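# Pull the cabinet's bottom drawer nearly fully open

## Task

Open the bottom drawer of the cabinet to 90% or more of its travel so that it stays there motionless, then release it and move the gripper away. It only counts if the drawer holds that position without the robot supporting it.

## Robot and tools

ROBOT. There are two six-joint UFACTORY-style arms (uf850), named left_arm and right_arm, each ending in a two-finger parallel gripper with a wrist camera. Each arm's root link sits in the scene frame as follows. left_arm: (+0.034, +0.478, 0) m, quat_wxyz (+0.999, 0, 0, -0.055). right_arm: (-0.050, -0.370, 0) m, quat_wxyz (+1.000, 0, 0, +0.020). The arms share the workspace, so keep them apart. Letting them strike or squeeze each other can abort the run.

SCENE FRAME. The origin is on the table surface midway between the arms. +z is up, +x points out across the table, and left_arm is on the +y side. The words left and right are only arm names and say nothing about sides of a camera image.

execute_actions. The argument actions is a list with zero or one item. An empty list sends nothing and only reports the state. A motion item has rows and optionally steps. rows is a list of 1 to 15 rows. Each row holds exactly 14 numbers and covers both arms, even if only one moves. The order is left_arm waist, shoulder, elbow, forearm roll, wrist pitch, wrist roll, gripper opening, then the same seven for right_arm. The joint values are absolute target angles in radians, in the same convention as the Joint positions output. They are not offsets. The opening is also an absolute command from -1 (closed) to +1 (fully open). Each row lasts one control step of 1/30 s. steps can be at most 15 and defaults to 15. If there are fewer rows than steps, the final row is held. A wait item has only steps, up to 300. It sends no command and returns once that many steps have elapsed since the previous result, with your reply time counted in. The optional boolean pictures turns the camera images in the result on or off. They are included by default.

JOINT RANGES (rad, per arm, in column order): waist -6.283 to 6.283, shoulder -2.304 to 2.304, elbow -4.224 to 0.061, forearm roll -6.283 to 6.283, wrist pitch -2.164 to 2.164, wrist roll -6.283 to 6.283. Suppose a target lies over 0.010 rad outside a stated end and also beyond that joint's last reported angle. Then the whole call is rejected and nothing moves. The true ends may differ from the stated ones by up to 0.010 rad either way, and targets past a true end are clipped to it. The note "joint sent to its limit" can refer to an earlier action that is still running. If the note is missing, that does not prove there is room left.

MOTION LIMITS. Joint targets advance at no more than 3.14 rad/s and take 0.16 s to ramp up to that speed. All joints of one arm are slowed together so they finish at the same moment. On each step a target is clamped to within 0.623 rad of the measured angle. If a step's targets would move the gripper more than 70 mm from where it is measured, the whole arm's targets are pulled back proportionally. Between calls the arms keep heading toward the last row sent. They stop once everything has nearly settled, or when a step is HELD. After that, only a new action moves them further.

RESULTS. Each arm's state line gives end_effector_position (m), end_effector_quat_wxyz, and linear (m/s) and angular (rad/s) velocity, all in the scene frame. The position estimate grows less reliable when the arm is stretched far. The Joint positions and Joint velocities lines have one block per arm: six joint values (rad, rad/s), then the finger-pad gap (m, m/s), which is 0.084 m when fully open. grip_measured is the measured opening on the same -1..+1 scale you command. "joint command not followed" means a clearance check altered or blocked some joint targets, while the rest of the row still ran. HELD flags steps on which some or all of your row was not sent. MOTOR HOT appears from 65 °C. At 80 °C an OVER-TEMPERATURE FAULT brakes that arm until it cools. A TORQUE FAULT occurs when contact torque hits a joint's load limit. The arm then halts, backs that joint off slightly, holds for 10 s and drops the remainder of the call. Load limits (N m): waist 52.2, shoulder 52.2, elbow 43.5, forearm roll 23.4, wrist pitch 16.5, wrist roll 16.5. A carried load adds to these torques.

GRIPPER. The fingers extend along the gripper's +z axis and close along its y axis. end_effector_position is the point between the pads when they are shut, about 2 cm short of the fingertips. Closing pushes the tips roughly 10 mm further along +z. To grip, command an opening well below grip_measured. The lower the command, the harder the squeeze, up to about 24 N per pad on parts up to about 6 cm wide. Closing quickly can spike the force. Commanding the current grip_measured still holds gently. The wrist camera frame wrist_camera_optical has +z forward, +x to the image's right and +y downward.

zoom_image. Arguments: camera, one of cam_head_left, cam_head_right, cam_left_wrist, cam_right_wrist (each 504x504), and region [x0, y0, x1, y1] in pixels with (0,0) at the top-left. The region can be at most 504 by 504. It magnifies that camera's most recent image and does not move anything.

read_manual. The optional section "licences" returns the URDF licence notices only.

finished_scene. The argument scene is the number of the current scene. This ends the scene permanently and reports whether the goal was met. Replying without any tool call also ends the run.

CAUTIONS. Brief external tugs on held parts may happen. Never knock or place anything off the table. Avoid slamming the drawer, hard impacts, strong shoves and dropped items. Before finishing, open the gripper, withdraw it from the handle, and confirm the drawer stays open and still on its own.

Each tool is called in YAML: its name, and indented under it one key for each argument.

## Session

execute_actions:
  actions: []

Scene clock: 0.00 s of 3900.00 s.
left_arm: end_effector_position=(+0.3752, +0.5524, +0.3586) grip_measured=+1.00 end_effector_quat_wxyz=(+0.040, +0.370, +0.673, -0.640) end_effector_velocity=(+0.000, -0.000, -0.000) end_effector_angular_velocity=(-0.001, +0.000, +0.000) | right_arm: end_effector_position=(+0.5041, -0.5604, +0.3621) grip_measured=+1.00 end_effector_quat_wxyz=(-0.024, +0.467, +0.884, -0.006) end_effector_velocity=(-0.000, +0.000, -0.000) end_effector_angular_velocity=(+0.000, -0.000, -0.000)
Joint positions: left_arm=[ 0.692 -0.52  -1.025 -0.557 -1.824 -1.269  0.084] | right_arm=[-0.369 -0.423 -1.402 -0.006 -1.027 -2.495  0.084]
Joint velocities: left_arm=[-0.    -0.001  0.    -0.001  0.     0.001  0.   ] | right_arm=[0.    0.    0.001 0.    0.001 0.    0.   ]
Motor temperatures (°C, as the motors report them): left_arm=[22 22 23 26 24 30] | right_arm=[23 21 22 25 24 27]

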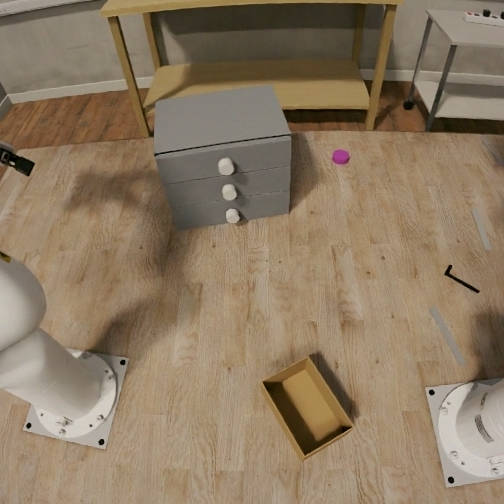

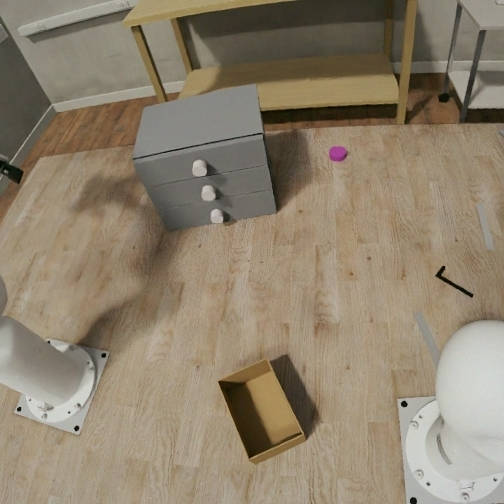

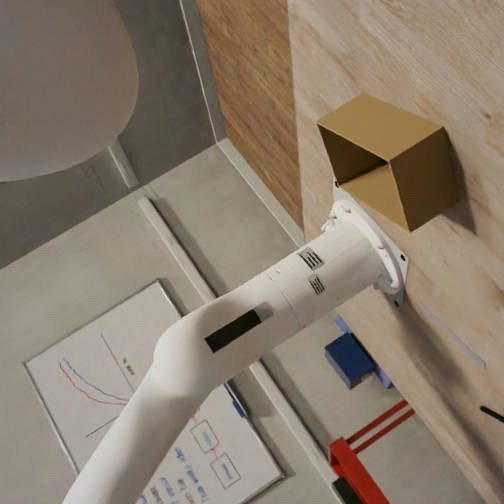

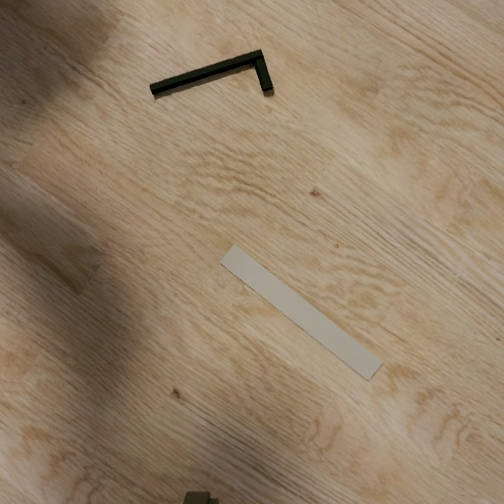

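zoom_image:
  camera: "cam_head_left"
  region: [130, 70, 330, 250]

zoom_image:
  camera: "cam_head_right"
  region: [110, 70, 310, 250]

Region (130, 70, 330, 250) of cam_head_left's 504x504 image, scaled by 2.520, with more detail than that image has; it fills the top 454 rows of this view, and the rest is white.

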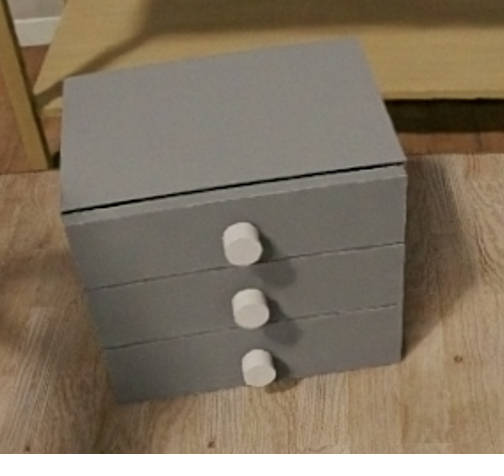

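Region (110, 70, 310, 250) of cam_head_right's 504x504 image, scaled by 2.520, with more detail than that image has; it fills the top 454 rows of this view, and the rest is white.

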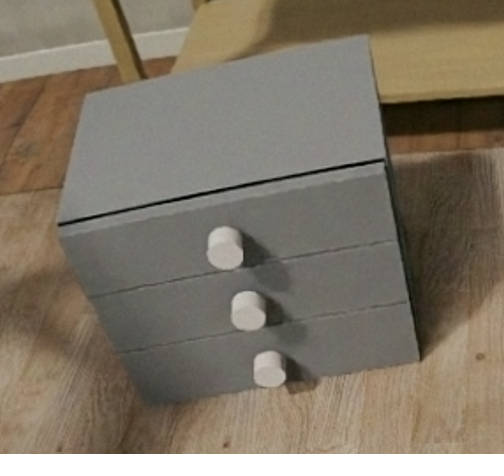

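zoom_image:
  camera: "cam_head_left"
  region: [0, 320, 168, 488]

zoom_image:
  camera: "cam_head_left"
  region: [376, 180, 504, 504]

Region (0, 320, 168, 488) of cam_head_left's 504x504 image, scaled by 3.000, with more detail than that image has.

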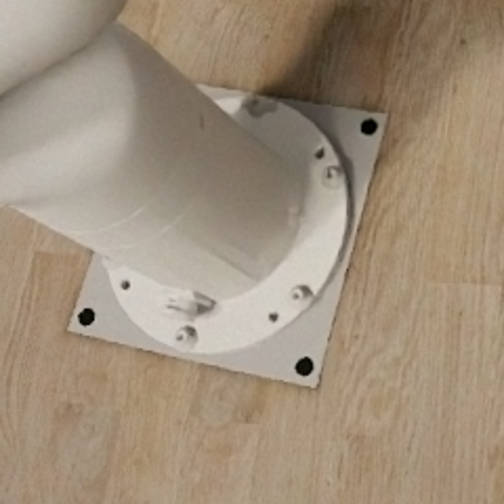

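Region (376, 180, 504, 504) of cam_head_left's 504x504 image, scaled by 1.556, with more detail than that image has; it fills the left 199 columns of this view, and the rest is white.

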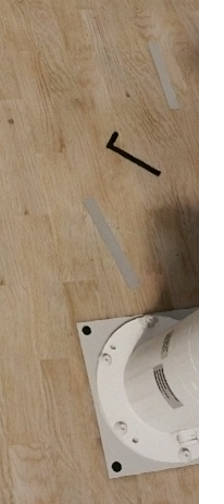

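zoom_image:
  camera: "cam_left_wrist"
  region: [280, 70, 504, 330]

zoom_image:
  camera: "cam_head_left"
  region: [230, 330, 390, 490]

Region (280, 70, 504, 330) of cam_left_wrist's 504x504 image, scaled by 1.938, with more detail than that image has; it fills the left 434 columns of this view, and the rest is white.

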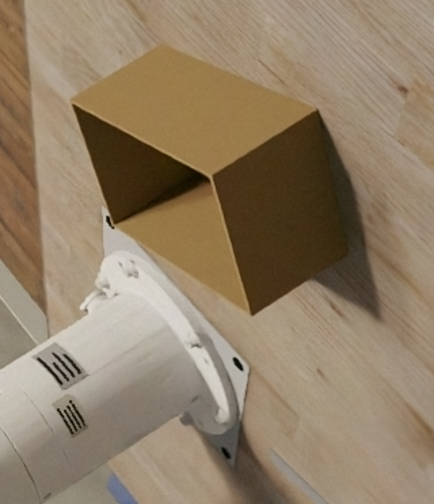

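Region (230, 330, 390, 490) of cam_head_left's 504x504 image, scaled by 3.150, with more detail than that image has.

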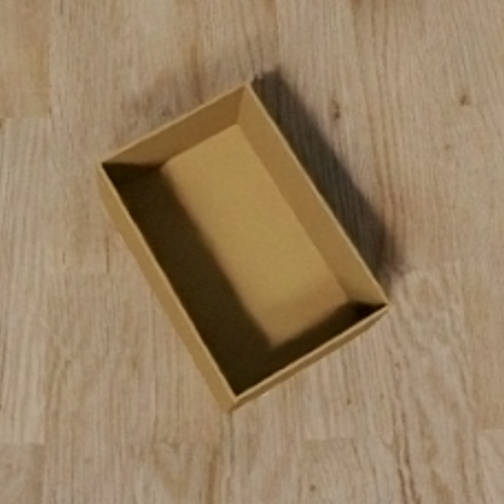

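execute_actions:
  actions:
    - {"rows": [[-1.294,-0.30,-0.75,1.301,-1.6,-2.737,1,-0.095,-1.053,-1.336,1.247,-1.300,-2.856,1]], "steps": 15}
  pictures: false

Scene clock: 120.50 s of 3900.00 s.
left_arm: end_effector_position=(+0.2698, +0.4848, +0.3259) grip_measured=+1.00 end_effector_quat_wxyz=(-0.501, +0.518, +0.644, -0.255) end_effector_velocity=(-0.011, +0.021, -0.014) end_effector_angular_velocity=(+3.586, -0.925, -4.178) | right_arm: end_effector_position=(+0.4901, -0.4340, +0.2312) grip_measured=+1.00 end_effector_quat_wxyz=(-0.216, +0.425, +0.876, +0.077) end_effector_velocity=(-0.057, +0.319, -0.254) end_effector_angular_velocity=(+0.822, +0.573, -0.039)
Joint positions: left_arm=[ 0.023 -0.354 -0.817  0.113 -1.654 -1.94   0.084] | right_arm=[-0.266 -0.659 -1.377  0.269 -1.129 -2.631  0.084]
Joint velocities: left_arm=[-2.723  0.414  0.512  2.711  0.411 -2.688  0.   ] | right_arm=[ 0.233 -0.536  0.058  0.778 -0.231 -0.305  0.   ]
Motor temperatures (°C, as the motors report them): left_arm=[22 22 24 26 24 30] | right_arm=[23 22 23 25 24 27]
Steps of this call (steps 1 to 130: nothing new was sent; then 115.67 s passed at rest; steps 131 to 145: all 15 steps of this action). Readings (joint positions):
131: left_arm=[0.691 -0.520 -1.025 -0.557 -1.824 -1.269] | right_arm=[-0.369 -0.423 -1.402 -0.005 -1.027 -2.496]
132: left_arm=[0.689 -0.519 -1.024 -0.554 -1.822 -1.273] | right_arm=[-0.368 -0.426 -1.402 -0.003 -1.029 -2.498]
134: left_arm=[0.653 -0.506 -1.007 -0.516 -1.808 -1.312] | right_arm=[-0.355 -0.455 -1.401 0.029 -1.043 -2.516]
138: left_arm=[0.491 -0.453 -0.941 -0.355 -1.755 -1.471] | right_arm=[-0.321 -0.533 -1.391 0.108 -1.075 -2.558]
145: the state above

execute_actions:
  actions:
    - {"rows": [[-1.294,-0.435,-0.753,1.301,-0.918,-2.737,1,-0.095,-1.053,-1.336,1.247,-1.300,-2.856,1]], "steps": 15}
  pictures: false

Scene clock: 122.57 s of 3900.00 s.
left_arm: end_effector_position=(+0.3071, +0.0905, +0.2375) grip_measured=+1.00 end_effector_quat_wxyz=(-0.056, +0.874, +0.097, +0.473) end_effector_velocity=(-0.133, -0.125, -0.351) end_effector_angular_velocity=(-0.286, +1.138, -0.419) | right_arm: end_effector_position=(+0.5101, -0.1772, +0.1061) grip_measured=+1.00 end_effector_quat_wxyz=(-0.440, +0.525, +0.629, +0.367) end_effector_velocity=(-0.000, -0.000, -0.000) end_effector_angular_velocity=(-0.000, -0.000, +0.001)
Joint positions: left_arm=[-1.294 -0.41  -0.752  1.301 -1.051 -2.737  0.084] | right_arm=[-0.095 -1.053 -1.336  1.247 -1.3   -2.856  0.084]
Joint velocities: left_arm=[-0.002 -0.254 -0.003 -0.     1.289 -0.    -0.   ] | right_arm=[ 0.    -0.     0.001 -0.001  0.    -0.001 -0.   ]
Motor temperatures (°C, as the motors report them): left_arm=[22 22 24 26 24 30] | right_arm=[23 22 23 25 24 27]
Steps of this call (steps 1 to 47: the robot went on to your last target; steps 48 to 62: all 15 steps of this action). Readings (joint positions):
48: left_arm=[-1.294 -0.300 -0.750 1.301 -1.600 -2.737] | right_arm=[-0.095 -1.053 -1.336 1.247 -1.300 -2.856]
49: left_arm=[-1.294 -0.301 -0.750 1.301 -1.597 -2.737] | right_arm=[-0.095 -1.053 -1.336 1.247 -1.300 -2.856]
51: left_arm=[-1.294 -0.308 -0.751 1.301 -1.558 -2.737] | right_arm=[-0.095 -1.053 -1.336 1.247 -1.300 -2.856]
55: left_arm=[-1.294 -0.347 -0.751 1.301 -1.376 -2.737] | right_arm=[-0.095 -1.053 -1.336 1.247 -1.300 -2.856]
62: the state above

execute_actions:
  actions: []

Scene clock: 123.40 s of 3900.00 s.
left_arm: end_effector_position=(+0.2917, +0.0778, +0.2027) grip_measured=+1.00 end_effector_quat_wxyz=(-0.038, +0.903, +0.082, +0.421) end_effector_velocity=(+0.000, +0.000, -0.000) end_effector_angular_velocity=(+0.002, -0.000, -0.001) | right_arm: end_effector_position=(+0.5101, -0.1772, +0.1061) grip_measured=+1.00 end_effector_quat_wxyz=(-0.440, +0.525, +0.629, +0.367) end_effector_velocity=(+0.000, -0.000, +0.000) end_effector_angular_velocity=(+0.000, -0.001, +0.001)
Joint positions: left_arm=[-1.294 -0.435 -0.753  1.301 -0.918 -2.737  0.084] | right_arm=[-0.095 -1.053 -1.336  1.247 -1.3   -2.856  0.084]
Joint velocities: left_arm=[-0.    -0.001  0.     0.001 -0.     0.    -0.   ] | right_arm=[ 0.    -0.    -0.001 -0.001 -0.     0.    -0.   ]
Motor temperatures (°C, as the motors report them): left_arm=[22 22 24 26 24 30] | right_arm=[23 22 23 25 24 27]
Steps of this call (steps 1 to 25: the robot went on to your last target). Readings (joint positions):
1: left_arm=[-1.294 -0.417 -0.752 1.301 -1.011 -2.737] | right_arm=[-0.095 -1.053 -1.336 1.247 -1.300 -2.856]
2: left_arm=[-1.294 -0.423 -0.752 1.301 -0.982 -2.737] | right_arm=[-0.095 -1.053 -1.336 1.247 -1.300 -2.856]
4: left_arm=[-1.294 -0.430 -0.753 1.301 -0.948 -2.737] | right_arm=[-0.095 -1.053 -1.336 1.247 -1.300 -2.856]
8: left_arm=[-1.294 -0.433 -0.753 1.301 -0.925 -2.737] | right_arm=[-0.095 -1.053 -1.336 1.247 -1.300 -2.856]
25: the state above

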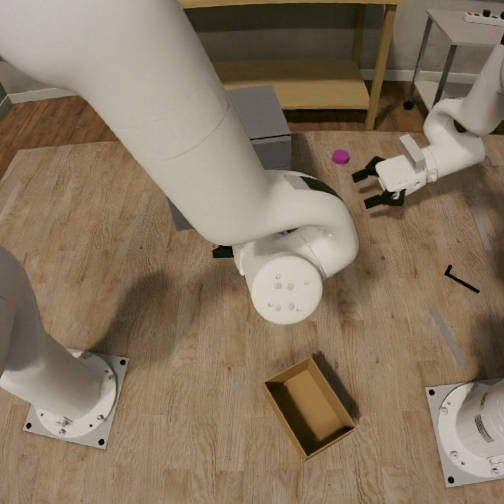

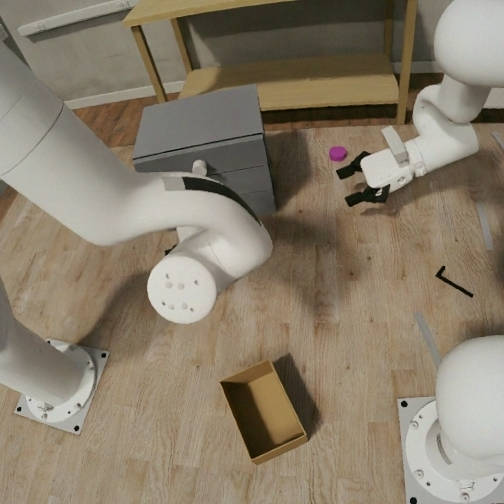

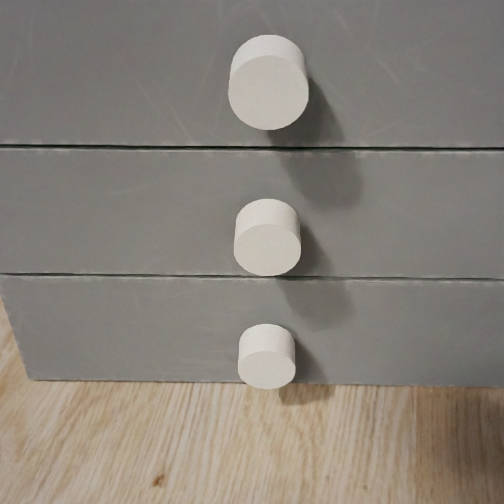

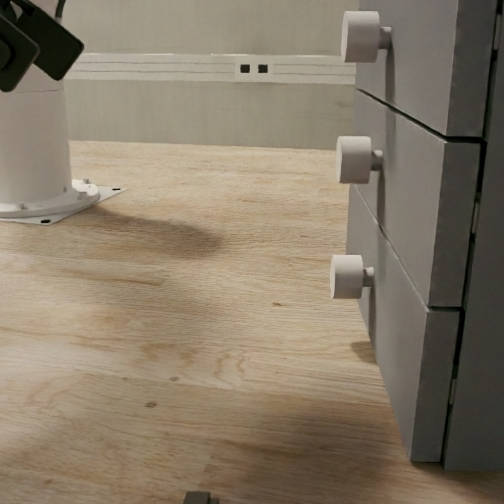

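zoom_image:
  camera: "cam_left_wrist"
  region: [0, 252, 252, 420]

zoom_image:
  camera: "cam_left_wrist"
  region: [252, 252, 504, 420]

zoom_image:
  camera: "cam_left_wrist"
  region: [210, 300, 330, 420]

zoom_image:
  camera: "cam_right_wrist"
  region: [300, 230, 420, 350]

Region (0, 252, 252, 420) of cam_left_wrist's 504x504 image, scaled by 2.000, with more detail than that image has.

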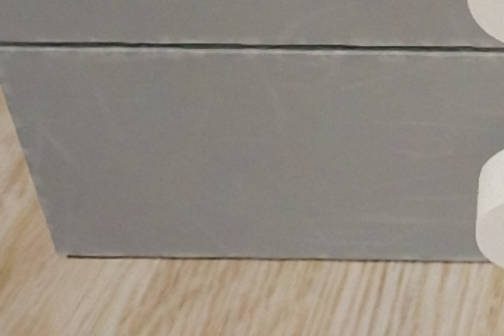

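Region (252, 252, 504, 420) of cam_left_wrist's 504x504 image, scaled by 2.000, with more detail than that image has.

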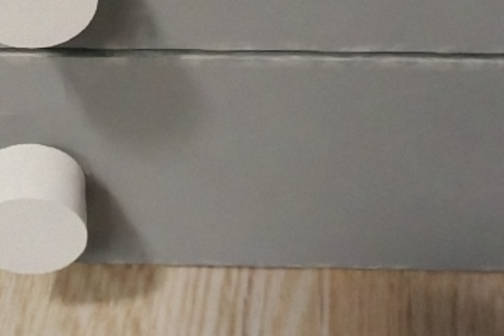

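Region (210, 300, 330, 420) of cam_left_wrist's 504x504 image, scaled by 4.200, with more detail than that image has.

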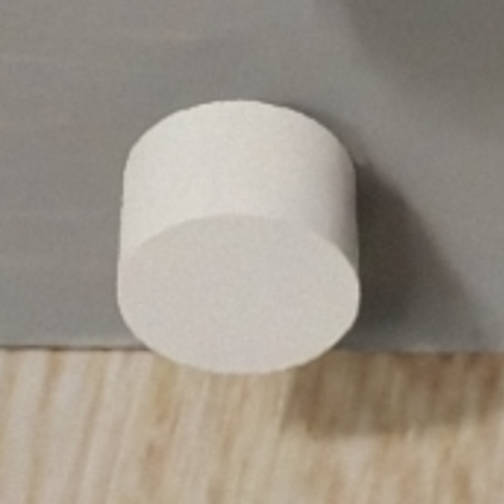

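Region (300, 230, 420, 350) of cam_right_wrist's 504x504 image, scaled by 4.200, with more detail than that image has.

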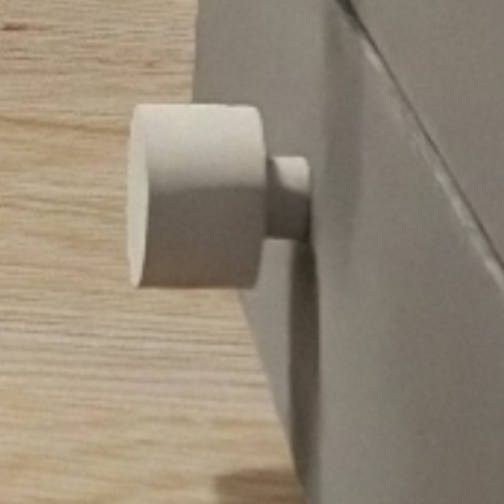

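zoom_image:
  camera: "cam_left_wrist"
  region: [0, 130, 60, 170]

zoom_image:
  camera: "cam_left_wrist"
  region: [444, 130, 504, 170]

zoom_image:
  camera: "cam_left_wrist"
  region: [0, 360, 60, 400]

zoom_image:
  camera: "cam_left_wrist"
  region: [444, 360, 504, 400]

Region (0, 130, 60, 170) of cam_left_wrist's 504x504 image, scaled by 8.400, with more detail than that image has.

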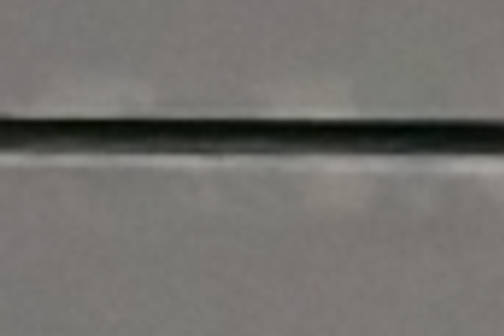

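Region (444, 130, 504, 170) of cam_left_wrist's 504x504 image, scaled by 8.400, with more detail than that image has.

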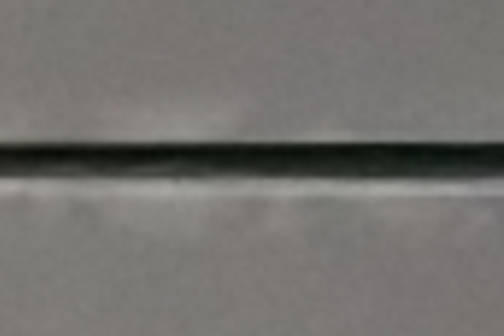

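Region (0, 360, 60, 400) of cam_left_wrist's 504x504 image, scaled by 8.400, with more detail than that image has.

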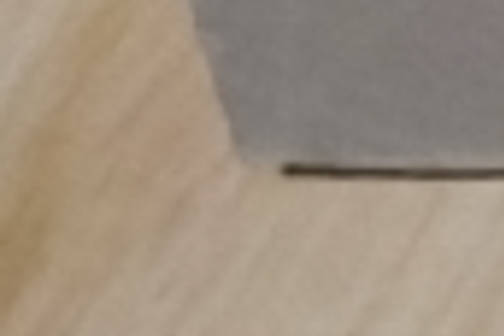

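Region (444, 360, 504, 400) of cam_left_wrist's 504x504 image, scaled by 8.400, with more detail than that image has.

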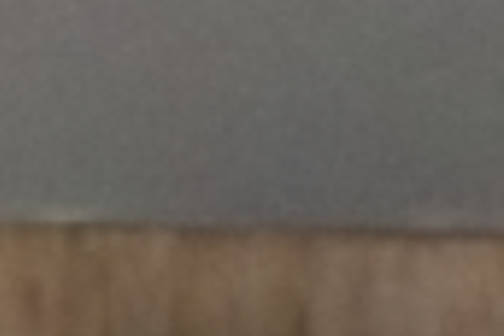

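zoom_image:
  camera: "cam_right_wrist"
  region: [0, 150, 150, 250]

zoom_image:
  camera: "cam_right_wrist"
  region: [0, 0, 126, 126]

zoom_image:
  camera: "cam_right_wrist"
  region: [330, 280, 504, 504]

zoom_image:
  camera: "cam_right_wrist"
  region: [320, 0, 504, 260]

Region (0, 150, 150, 250) of cam_right_wrist's 504x504 image, scaled by 3.360, with more detail than that image has.

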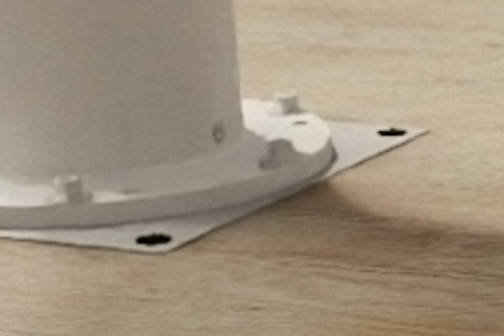

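Region (0, 0, 126, 126) of cam_right_wrist's 504x504 image, scaled by 4.000, with more detail than that image has.

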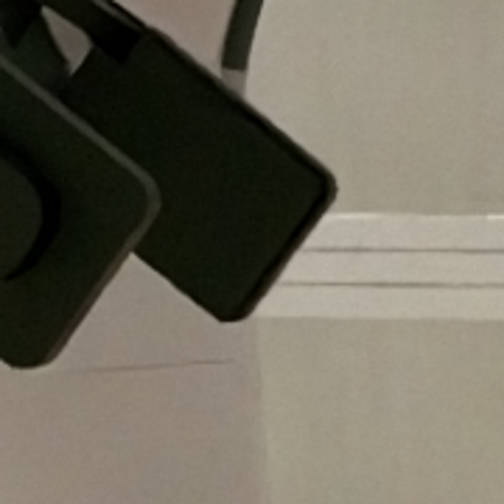

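Region (330, 280, 504, 504) of cam_right_wrist's 504x504 image, scaled by 2.250, with more detail than that image has.

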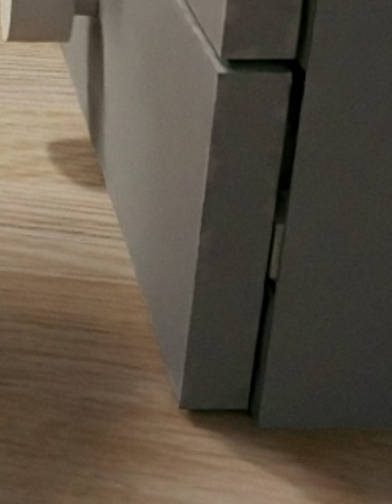

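Region (320, 0, 504, 260) of cam_right_wrist's 504x504 image, scaled by 1.938, with more detail than that image has; it fills the left 357 columns of this view, and the rest is white.

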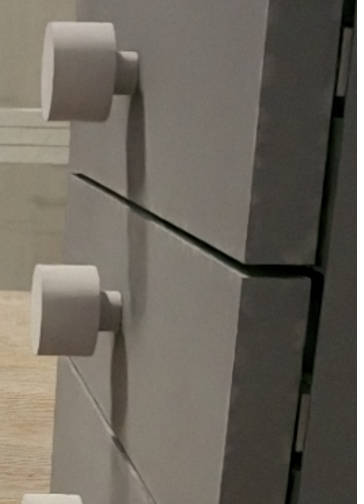

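execute_actions:
  actions:
    - {"rows": [[-1.0023,-0.7442,-0.7574,1.8570,-0.9562,-3.1262,0.35,-0.095,-1.053,-1.336,1.247,-1.300,-2.856,1]], "steps": 15}
  pictures: false

execute_actions:
  actions: []

Scene clock: 200.33 s of 3900.00 s.
left_arm: end_effector_position=(+0.4021, +0.1221, +0.1087) grip_measured=+0.34 end_effector_quat_wxyz=(-0.041, +0.883, +0.075, +0.461) end_effector_velocity=(+0.180, +0.136, -0.239) end_effector_angular_velocity=(+0.000, +0.007, -0.067) | right_arm: end_effector_position=(+0.5101, -0.1772, +0.1061) grip_measured=+1.00 end_effector_quat_wxyz=(-0.440, +0.525, +0.629, +0.367) end_effector_velocity=(-0.001, +0.000, -0.000) end_effector_angular_velocity=(+0.001, +0.002, -0.001)
Joint positions: left_arm=[-1.05  -0.693 -0.756  1.765 -0.95  -3.061  0.059] | right_arm=[-0.095 -1.053 -1.336  1.247 -1.3   -2.856  0.084]
Joint velocities: left_arm=[ 0.524 -0.558  0.001  0.986 -0.065 -0.682 -0.   ] | right_arm=[-0.     0.     0.001  0.001 -0.     0.     0.   ]
Motor temperatures (°C, as the motors report them): left_arm=[22 22 24 26 24 30] | right_arm=[23 22 23 25 24 27]
Steps of this call (steps 1 to 15: the robot went on to your last target; steps 16 to 90: nothing new was sent; then 73.43 s passed at rest; steps 91 to 105: all 15 steps of this action). Readings (joint positions):
91: left_arm=[-1.294 -0.435 -0.753 1.301 -0.918 -2.737] | right_arm=[-0.095 -1.053 -1.336 1.247 -1.300 -2.856]
92: left_arm=[-1.293 -0.436 -0.753 1.304 -0.918 -2.740] | right_arm=[-0.095 -1.053 -1.336 1.247 -1.300 -2.856]
94: left_arm=[-1.273 -0.456 -0.755 1.342 -0.921 -2.767] | right_arm=[-0.095 -1.053 -1.336 1.247 -1.300 -2.856]
98: left_arm=[-1.190 -0.545 -0.754 1.499 -0.932 -2.875] | right_arm=[-0.095 -1.053 -1.336 1.247 -1.300 -2.856]
105: the state above

Scene clock: 200.33 s of 3900.00 s.
left_arm: end_effector_position=(+0.4021, +0.1221, +0.1087) grip_measured=+0.34 end_effector_quat_wxyz=(-0.041, +0.883, +0.075, +0.461) end_effector_velocity=(+0.180, +0.136, -0.239) end_effector_angular_velocity=(+0.000, +0.007, -0.067) | right_arm: end_effector_position=(+0.5101, -0.1772, +0.1061) grip_measured=+1.00 end_effector_quat_wxyz=(-0.440, +0.525, +0.629, +0.367) end_effector_velocity=(-0.001, +0.000, -0.000) end_effector_angular_velocity=(+0.001, +0.002, -0.001)
Joint positions: left_arm=[-1.05  -0.693 -0.756  1.765 -0.95  -3.061  0.059] | right_arm=[-0.095 -1.053 -1.336  1.247 -1.3   -2.856  0.084]
Joint velocities: left_arm=[ 0.524 -0.558  0.001  0.986 -0.065 -0.682 -0.   ] | right_arm=[-0.     0.     0.001  0.001 -0.     0.     0.   ]
Motor temperatures (°C, as the motors report them): left_arm=[22 22 24 26 24 30] | right_arm=[23 22 23 25 24 27]

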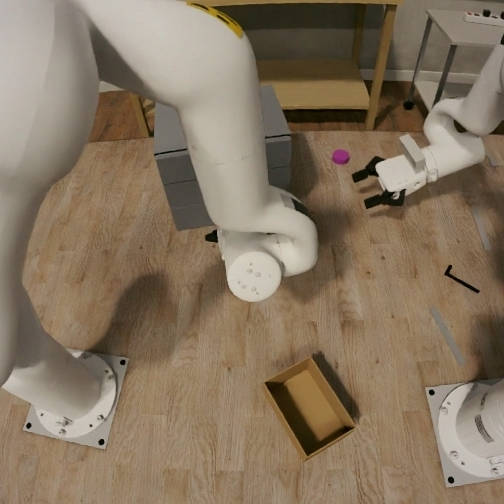

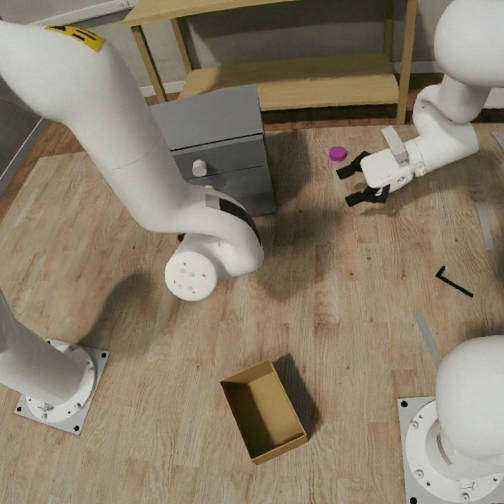

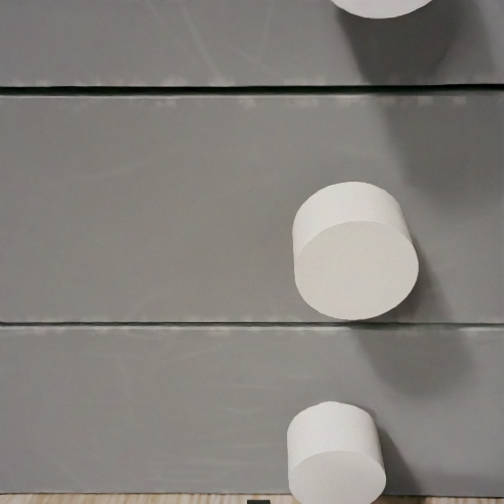

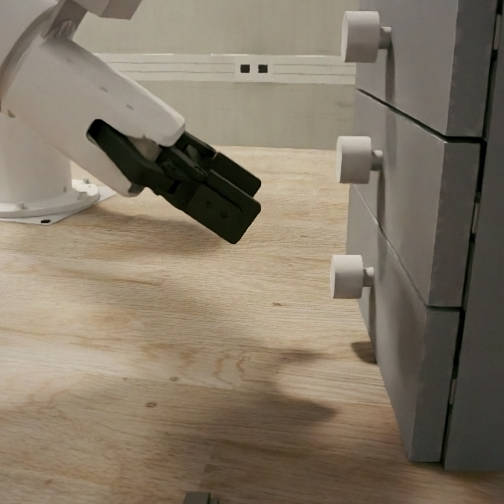

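execute_actions:
  actions: []

Scene clock: 201.27 s of 3900.00 s.
left_arm: end_effector_position=(+0.4178, +0.1341, +0.0867) grip_measured=+0.34 end_effector_quat_wxyz=(-0.038, +0.884, +0.073, +0.460) end_effector_velocity=(-0.000, +0.001, -0.002) end_effector_angular_velocity=(+0.002, +0.003, +0.000) | right_arm: end_effector_position=(+0.5101, -0.1772, +0.1061) grip_measured=+1.00 end_effector_quat_wxyz=(-0.440, +0.525, +0.629, +0.367) end_effector_velocity=(-0.000, -0.000, -0.000) end_effector_angular_velocity=(-0.000, +0.001, +0.001)
Joint positions: left_arm=[-1.002 -0.744 -0.757  1.857 -0.956 -3.126  0.059] | right_arm=[-0.095 -1.053 -1.336  1.247 -1.3   -2.856  0.084]
Joint velocities: left_arm=[ 0.001 -0.003 -0.     0.001  0.002  0.    -0.   ] | right_arm=[ 0.     0.     0.    -0.001 -0.     0.001 -0.   ]
Motor temperatures (°C, as the motors report them): left_arm=[22 22 24 26 24 30] | right_arm=[23 22 23 25 24 27]
Steps of this call (steps 1 to 28: the robot went on to your last target). Readings (joint positions):
1: left_arm=[-1.035 -0.710 -0.756 1.794 -0.952 -3.081] | right_arm=[-0.095 -1.053 -1.336 1.247 -1.300 -2.856]
2: left_arm=[-1.024 -0.721 -0.756 1.814 -0.953 -3.095] | right_arm=[-0.095 -1.053 -1.336 1.247 -1.300 -2.856]
4: left_arm=[-1.013 -0.733 -0.757 1.837 -0.955 -3.112] | right_arm=[-0.095 -1.053 -1.336 1.247 -1.300 -2.856]
8: left_arm=[-1.005 -0.741 -0.758 1.852 -0.956 -3.123] | right_arm=[-0.095 -1.053 -1.336 1.247 -1.300 -2.856]
28: the state above

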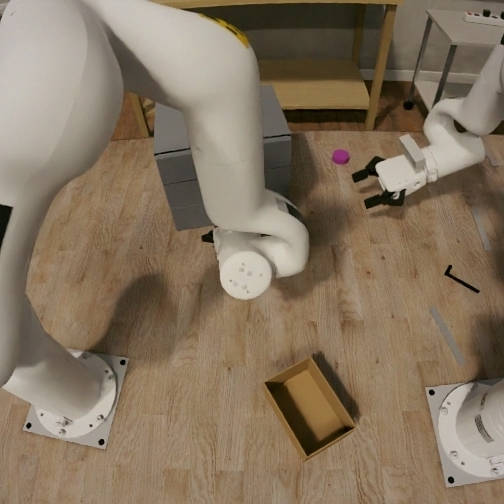

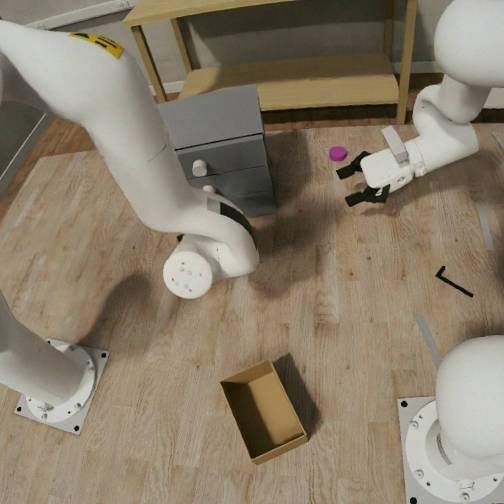

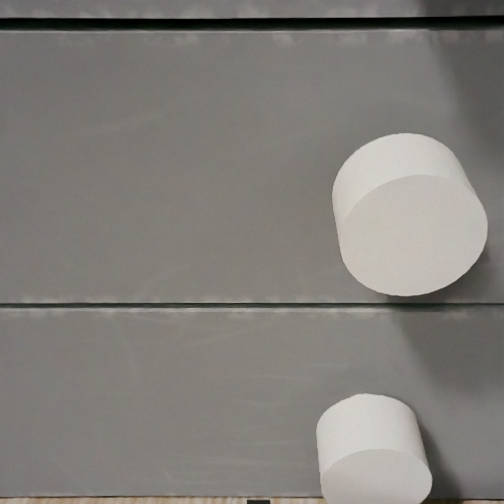

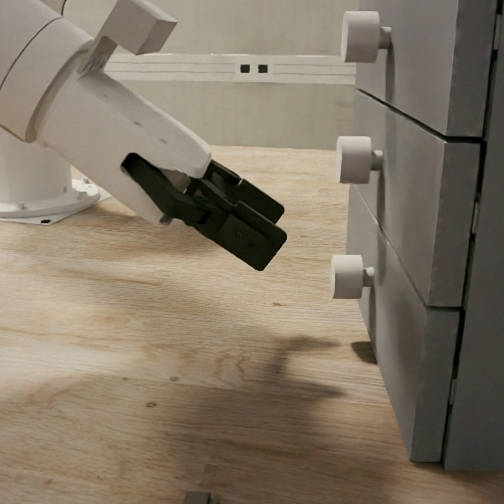

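zoom_image:
  camera: "cam_right_wrist"
  region: [190, 150, 390, 320]

zoom_image:
  camera: "cam_left_wrist"
  region: [220, 380, 460, 504]

zoom_image:
  camera: "cam_left_wrist"
  region: [310, 120, 504, 310]

zoom_image:
  camera: "cam_left_wrist"
  region: [230, 480, 290, 504]

Region (190, 150, 390, 320) of cam_right_wrist's 504x504 image, scaled by 2.520, with more detail than that image has; it fills the top 428 rows of this view, and the rest is white.

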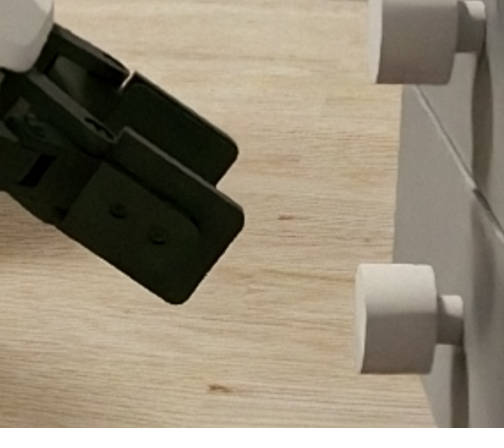

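Region (220, 380, 460, 504) of cam_left_wrist's 504x504 image, scaled by 2.100, with more detail than that image has; it fills the top 260 rows of this view, and the rest is white.

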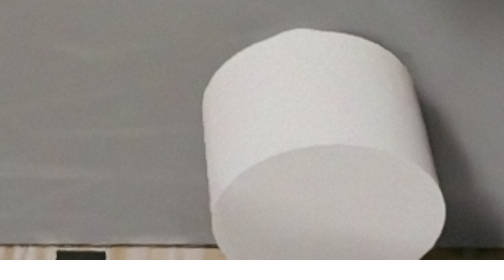

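Region (310, 120, 504, 310) of cam_left_wrist's 504x504 image, scaled by 2.598, with more detail than that image has; it fills the top 494 rows of this view, and the rest is white.

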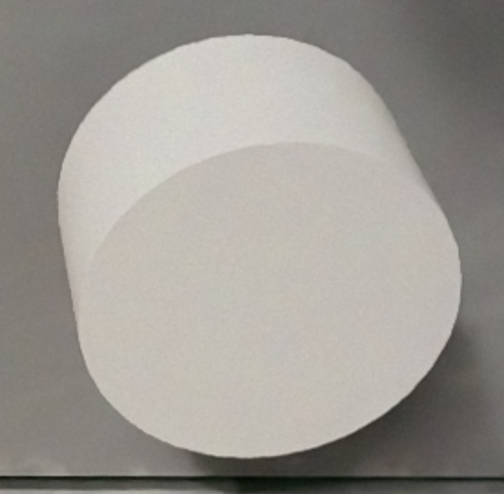

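Region (230, 480, 290, 504) of cam_left_wrist's 504x504 image, scaled by 8.400, with more detail than that image has; it fills the top 202 rows of this view, and the rest is white.

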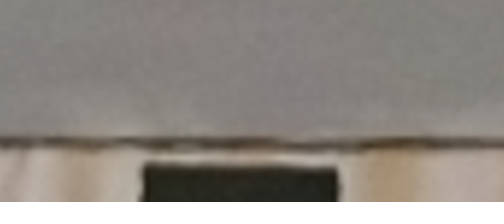

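execute_actions:
  actions:
    - {"rows": [[-1.0007,-0.7458,-0.7586,1.8588,-0.9563,-3.1266,0.35,-0.095,-1.053,-1.336,1.247,-1.300,-2.856,1],[-0.9962,-0.7502,-0.7620,1.8640,-0.9567,-3.1278,0.35,-0.095,-1.053,-1.336,1.247,-1.300,-2.856,1],[-0.9892,-0.7571,-0.7672,1.8720,-0.9573,-3.1297,0.35,-0.095,-1.053,-1.336,1.247,-1.300,-2.856,1],[-0.9803,-0.7659,-0.7740,1.8824,-0.9580,-3.1320,0.35,-0.095,-1.053,-1.336,1.247,-1.300,-2.856,1],[-0.9697,-0.7763,-0.7819,1.8945,-0.9589,-3.1348,0.35,-0.095,-1.053,-1.336,1.247,-1.300,-2.856,1],[-0.9581,-0.7877,-0.7906,1.9079,-0.9599,-3.1379,0.35,-0.095,-1.053,-1.336,1.247,-1.300,-2.856,1],[-0.9458,-0.7999,-0.7999,1.9221,-0.9609,-3.1412,0.35,-0.095,-1.053,-1.336,1.247,-1.300,-2.856,1],[-0.9332,-0.8122,-0.8093,1.9365,-0.9619,-3.1445,0.35,-0.095,-1.053,-1.336,1.247,-1.300,-2.856,1],[-0.9209,-0.8244,-0.8186,1.9507,-0.9629,-3.1478,0.35,-0.095,-1.053,-1.336,1.247,-1.300,-2.856,1],[-0.9093,-0.8358,-0.8273,1.9641,-0.9639,-3.1509,0.35,-0.095,-1.053,-1.336,1.247,-1.300,-2.856,1],[-0.8987,-0.8462,-0.8352,1.9762,-0.9648,-3.1537,0.35,-0.095,-1.053,-1.336,1.247,-1.300,-2.856,1],[-0.8898,-0.8550,-0.8420,1.9866,-0.9655,-3.1560,0.35,-0.095,-1.053,-1.336,1.247,-1.300,-2.856,1],[-0.8828,-0.8619,-0.8472,1.9946,-0.9661,-3.1579,0.35,-0.095,-1.053,-1.336,1.247,-1.300,-2.856,1],[-0.8783,-0.8663,-0.8506,1.9998,-0.9665,-3.1591,0.35,-0.095,-1.053,-1.336,1.247,-1.300,-2.856,1],[-0.8767,-0.8679,-0.8518,2.0016,-0.9666,-3.1595,0.35,-0.095,-1.053,-1.336,1.247,-1.300,-2.856,1]], "steps": 15}
  pictures: false

execute_actions:
  actions:
    - {"steps": 12}

Scene clock: 293.50 s of 3900.00 s.
left_arm: end_effector_position=(+0.4640, +0.1406, +0.0555) grip_measured=+0.34 end_effector_quat_wxyz=(-0.038, +0.884, +0.073, +0.460) end_effector_velocity=(+0.113, +0.027, -0.082) end_effector_angular_velocity=(-0.000, +0.006, +0.001) | right_arm: end_effector_position=(+0.5101, -0.1772, +0.1061) grip_measured=+1.00 end_effector_quat_wxyz=(-0.440, +0.525, +0.629, +0.367) end_effector_velocity=(-0.001, -0.000, -0.000) end_effector_angular_velocity=(+0.000, +0.001, +0.001)
Joint positions: left_arm=[-0.901 -0.844 -0.833  1.973 -0.965 -3.153  0.059] | right_arm=[-0.095 -1.053 -1.336  1.247 -1.3   -2.856  0.084]
Joint velocities: left_arm=[ 0.253 -0.247 -0.187  0.289 -0.02  -0.065 -0.   ] | right_arm=[-0.    -0.     0.001 -0.001 -0.    -0.     0.   ]
Motor temperatures (°C, as the motors report them): left_arm=[22 22 24 26 24 30] | right_arm=[23 23 23 25 24 27]
Steps of this call (steps 1 to 15: the robot went on to your last target; steps 16 to 90: nothing new was sent; then 88.73 s passed at rest; steps 91 to 105: all 15 steps of this action). Readings (joint positions):
91: left_arm=[-1.002 -0.744 -0.757 1.857 -0.956 -3.126] | right_arm=[-0.095 -1.053 -1.336 1.247 -1.300 -2.856]
92: left_arm=[-1.002 -0.744 -0.758 1.857 -0.956 -3.126] | right_arm=[-0.095 -1.053 -1.336 1.247 -1.300 -2.856]
94: left_arm=[-0.999 -0.748 -0.760 1.861 -0.957 -3.127] | right_arm=[-0.095 -1.053 -1.336 1.247 -1.300 -2.856]
98: left_arm=[-0.974 -0.772 -0.779 1.890 -0.959 -3.134] | right_arm=[-0.095 -1.053 -1.336 1.247 -1.300 -2.856]
105: the state above

Scene clock: 293.90 s of 3900.00 s.
left_arm: end_effector_position=(+0.4748, +0.1429, +0.0477) grip_measured=+0.34 end_effector_quat_wxyz=(-0.038, +0.884, +0.073, +0.460) end_effector_velocity=(+0.000, +0.000, -0.003) end_effector_angular_velocity=(+0.001, +0.003, -0.002) | right_arm: end_effector_position=(+0.5101, -0.1772, +0.1061) grip_measured=+1.00 end_effector_quat_wxyz=(-0.440, +0.525, +0.629, +0.367) end_effector_velocity=(-0.001, +0.000, -0.000) end_effector_angular_velocity=(-0.000, +0.002, -0.001)
Joint positions: left_arm=[-0.877 -0.867 -0.851  2.001 -0.967 -3.159  0.059] | right_arm=[-0.095 -1.053 -1.336  1.247 -1.3   -2.856  0.084]
Joint velocities: left_arm=[ 0.002 -0.005 -0.003  0.004  0.002 -0.001  0.   ] | right_arm=[-0.     0.     0.002  0.001  0.001  0.     0.   ]
Motor temperatures (°C, as the motors report them): left_arm=[22 22 24 26 24 30] | right_arm=[23 23 23 25 24 27]
Steps of this call (steps 1 to 12: the robot went on to your last target). Readings (joint positions):
1: left_arm=[-0.894 -0.851 -0.839 1.982 -0.965 -3.155] | right_arm=[-0.095 -1.053 -1.336 1.247 -1.300 -2.856]
2: left_arm=[-0.888 -0.856 -0.843 1.988 -0.966 -3.156] | right_arm=[-0.095 -1.053 -1.336 1.247 -1.300 -2.856]
4: left_arm=[-0.882 -0.862 -0.847 1.995 -0.966 -3.158] | right_arm=[-0.095 -1.053 -1.336 1.247 -1.300 -2.856]
8: left_arm=[-0.878 -0.866 -0.851 2.000 -0.966 -3.159] | right_arm=[-0.095 -1.053 -1.336 1.247 -1.300 -2.856]
12: the state above

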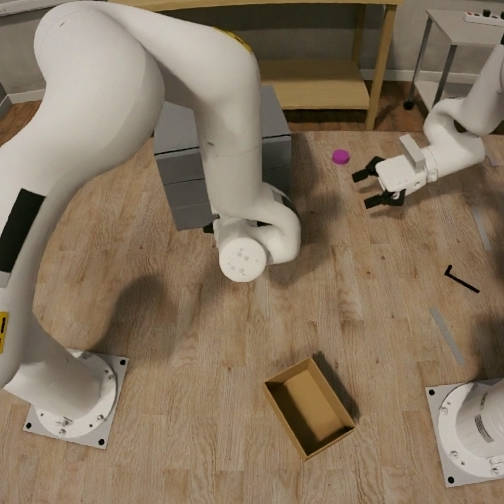

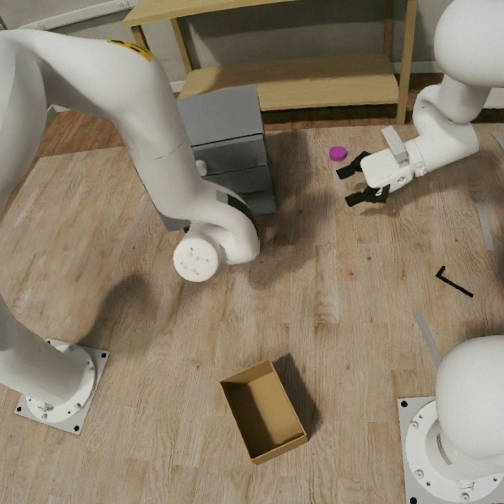

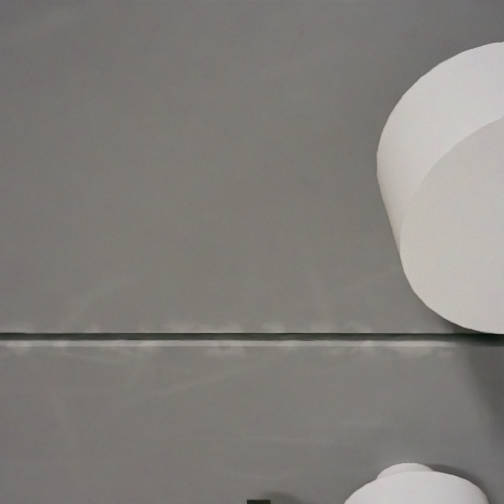

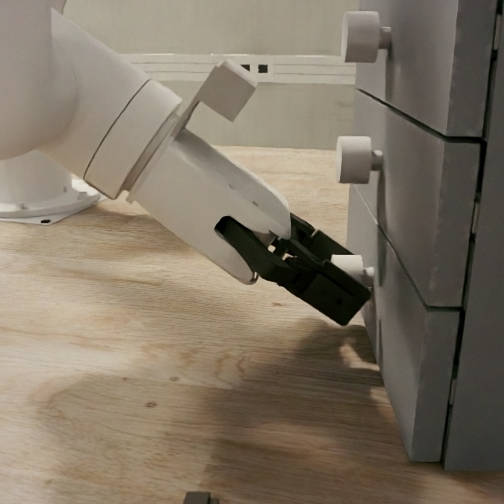

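zoom_image:
  camera: "cam_right_wrist"
  region: [270, 210, 410, 350]

zoom_image:
  camera: "cam_left_wrist"
  region: [230, 440, 504, 504]

Region (270, 210, 410, 350) of cam_right_wrist's 504x504 image, scaled by 3.600, with more detail than that image has.

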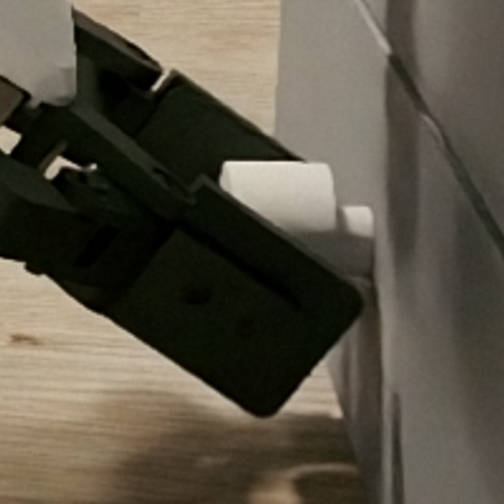

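Region (230, 440, 504, 504) of cam_left_wrist's 504x504 image, scaled by 1.839, with more detail than that image has; it fills the top 118 rows of this view, and the rest is white.

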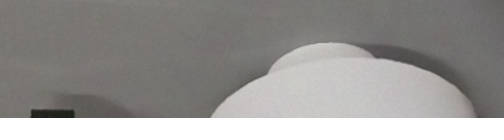

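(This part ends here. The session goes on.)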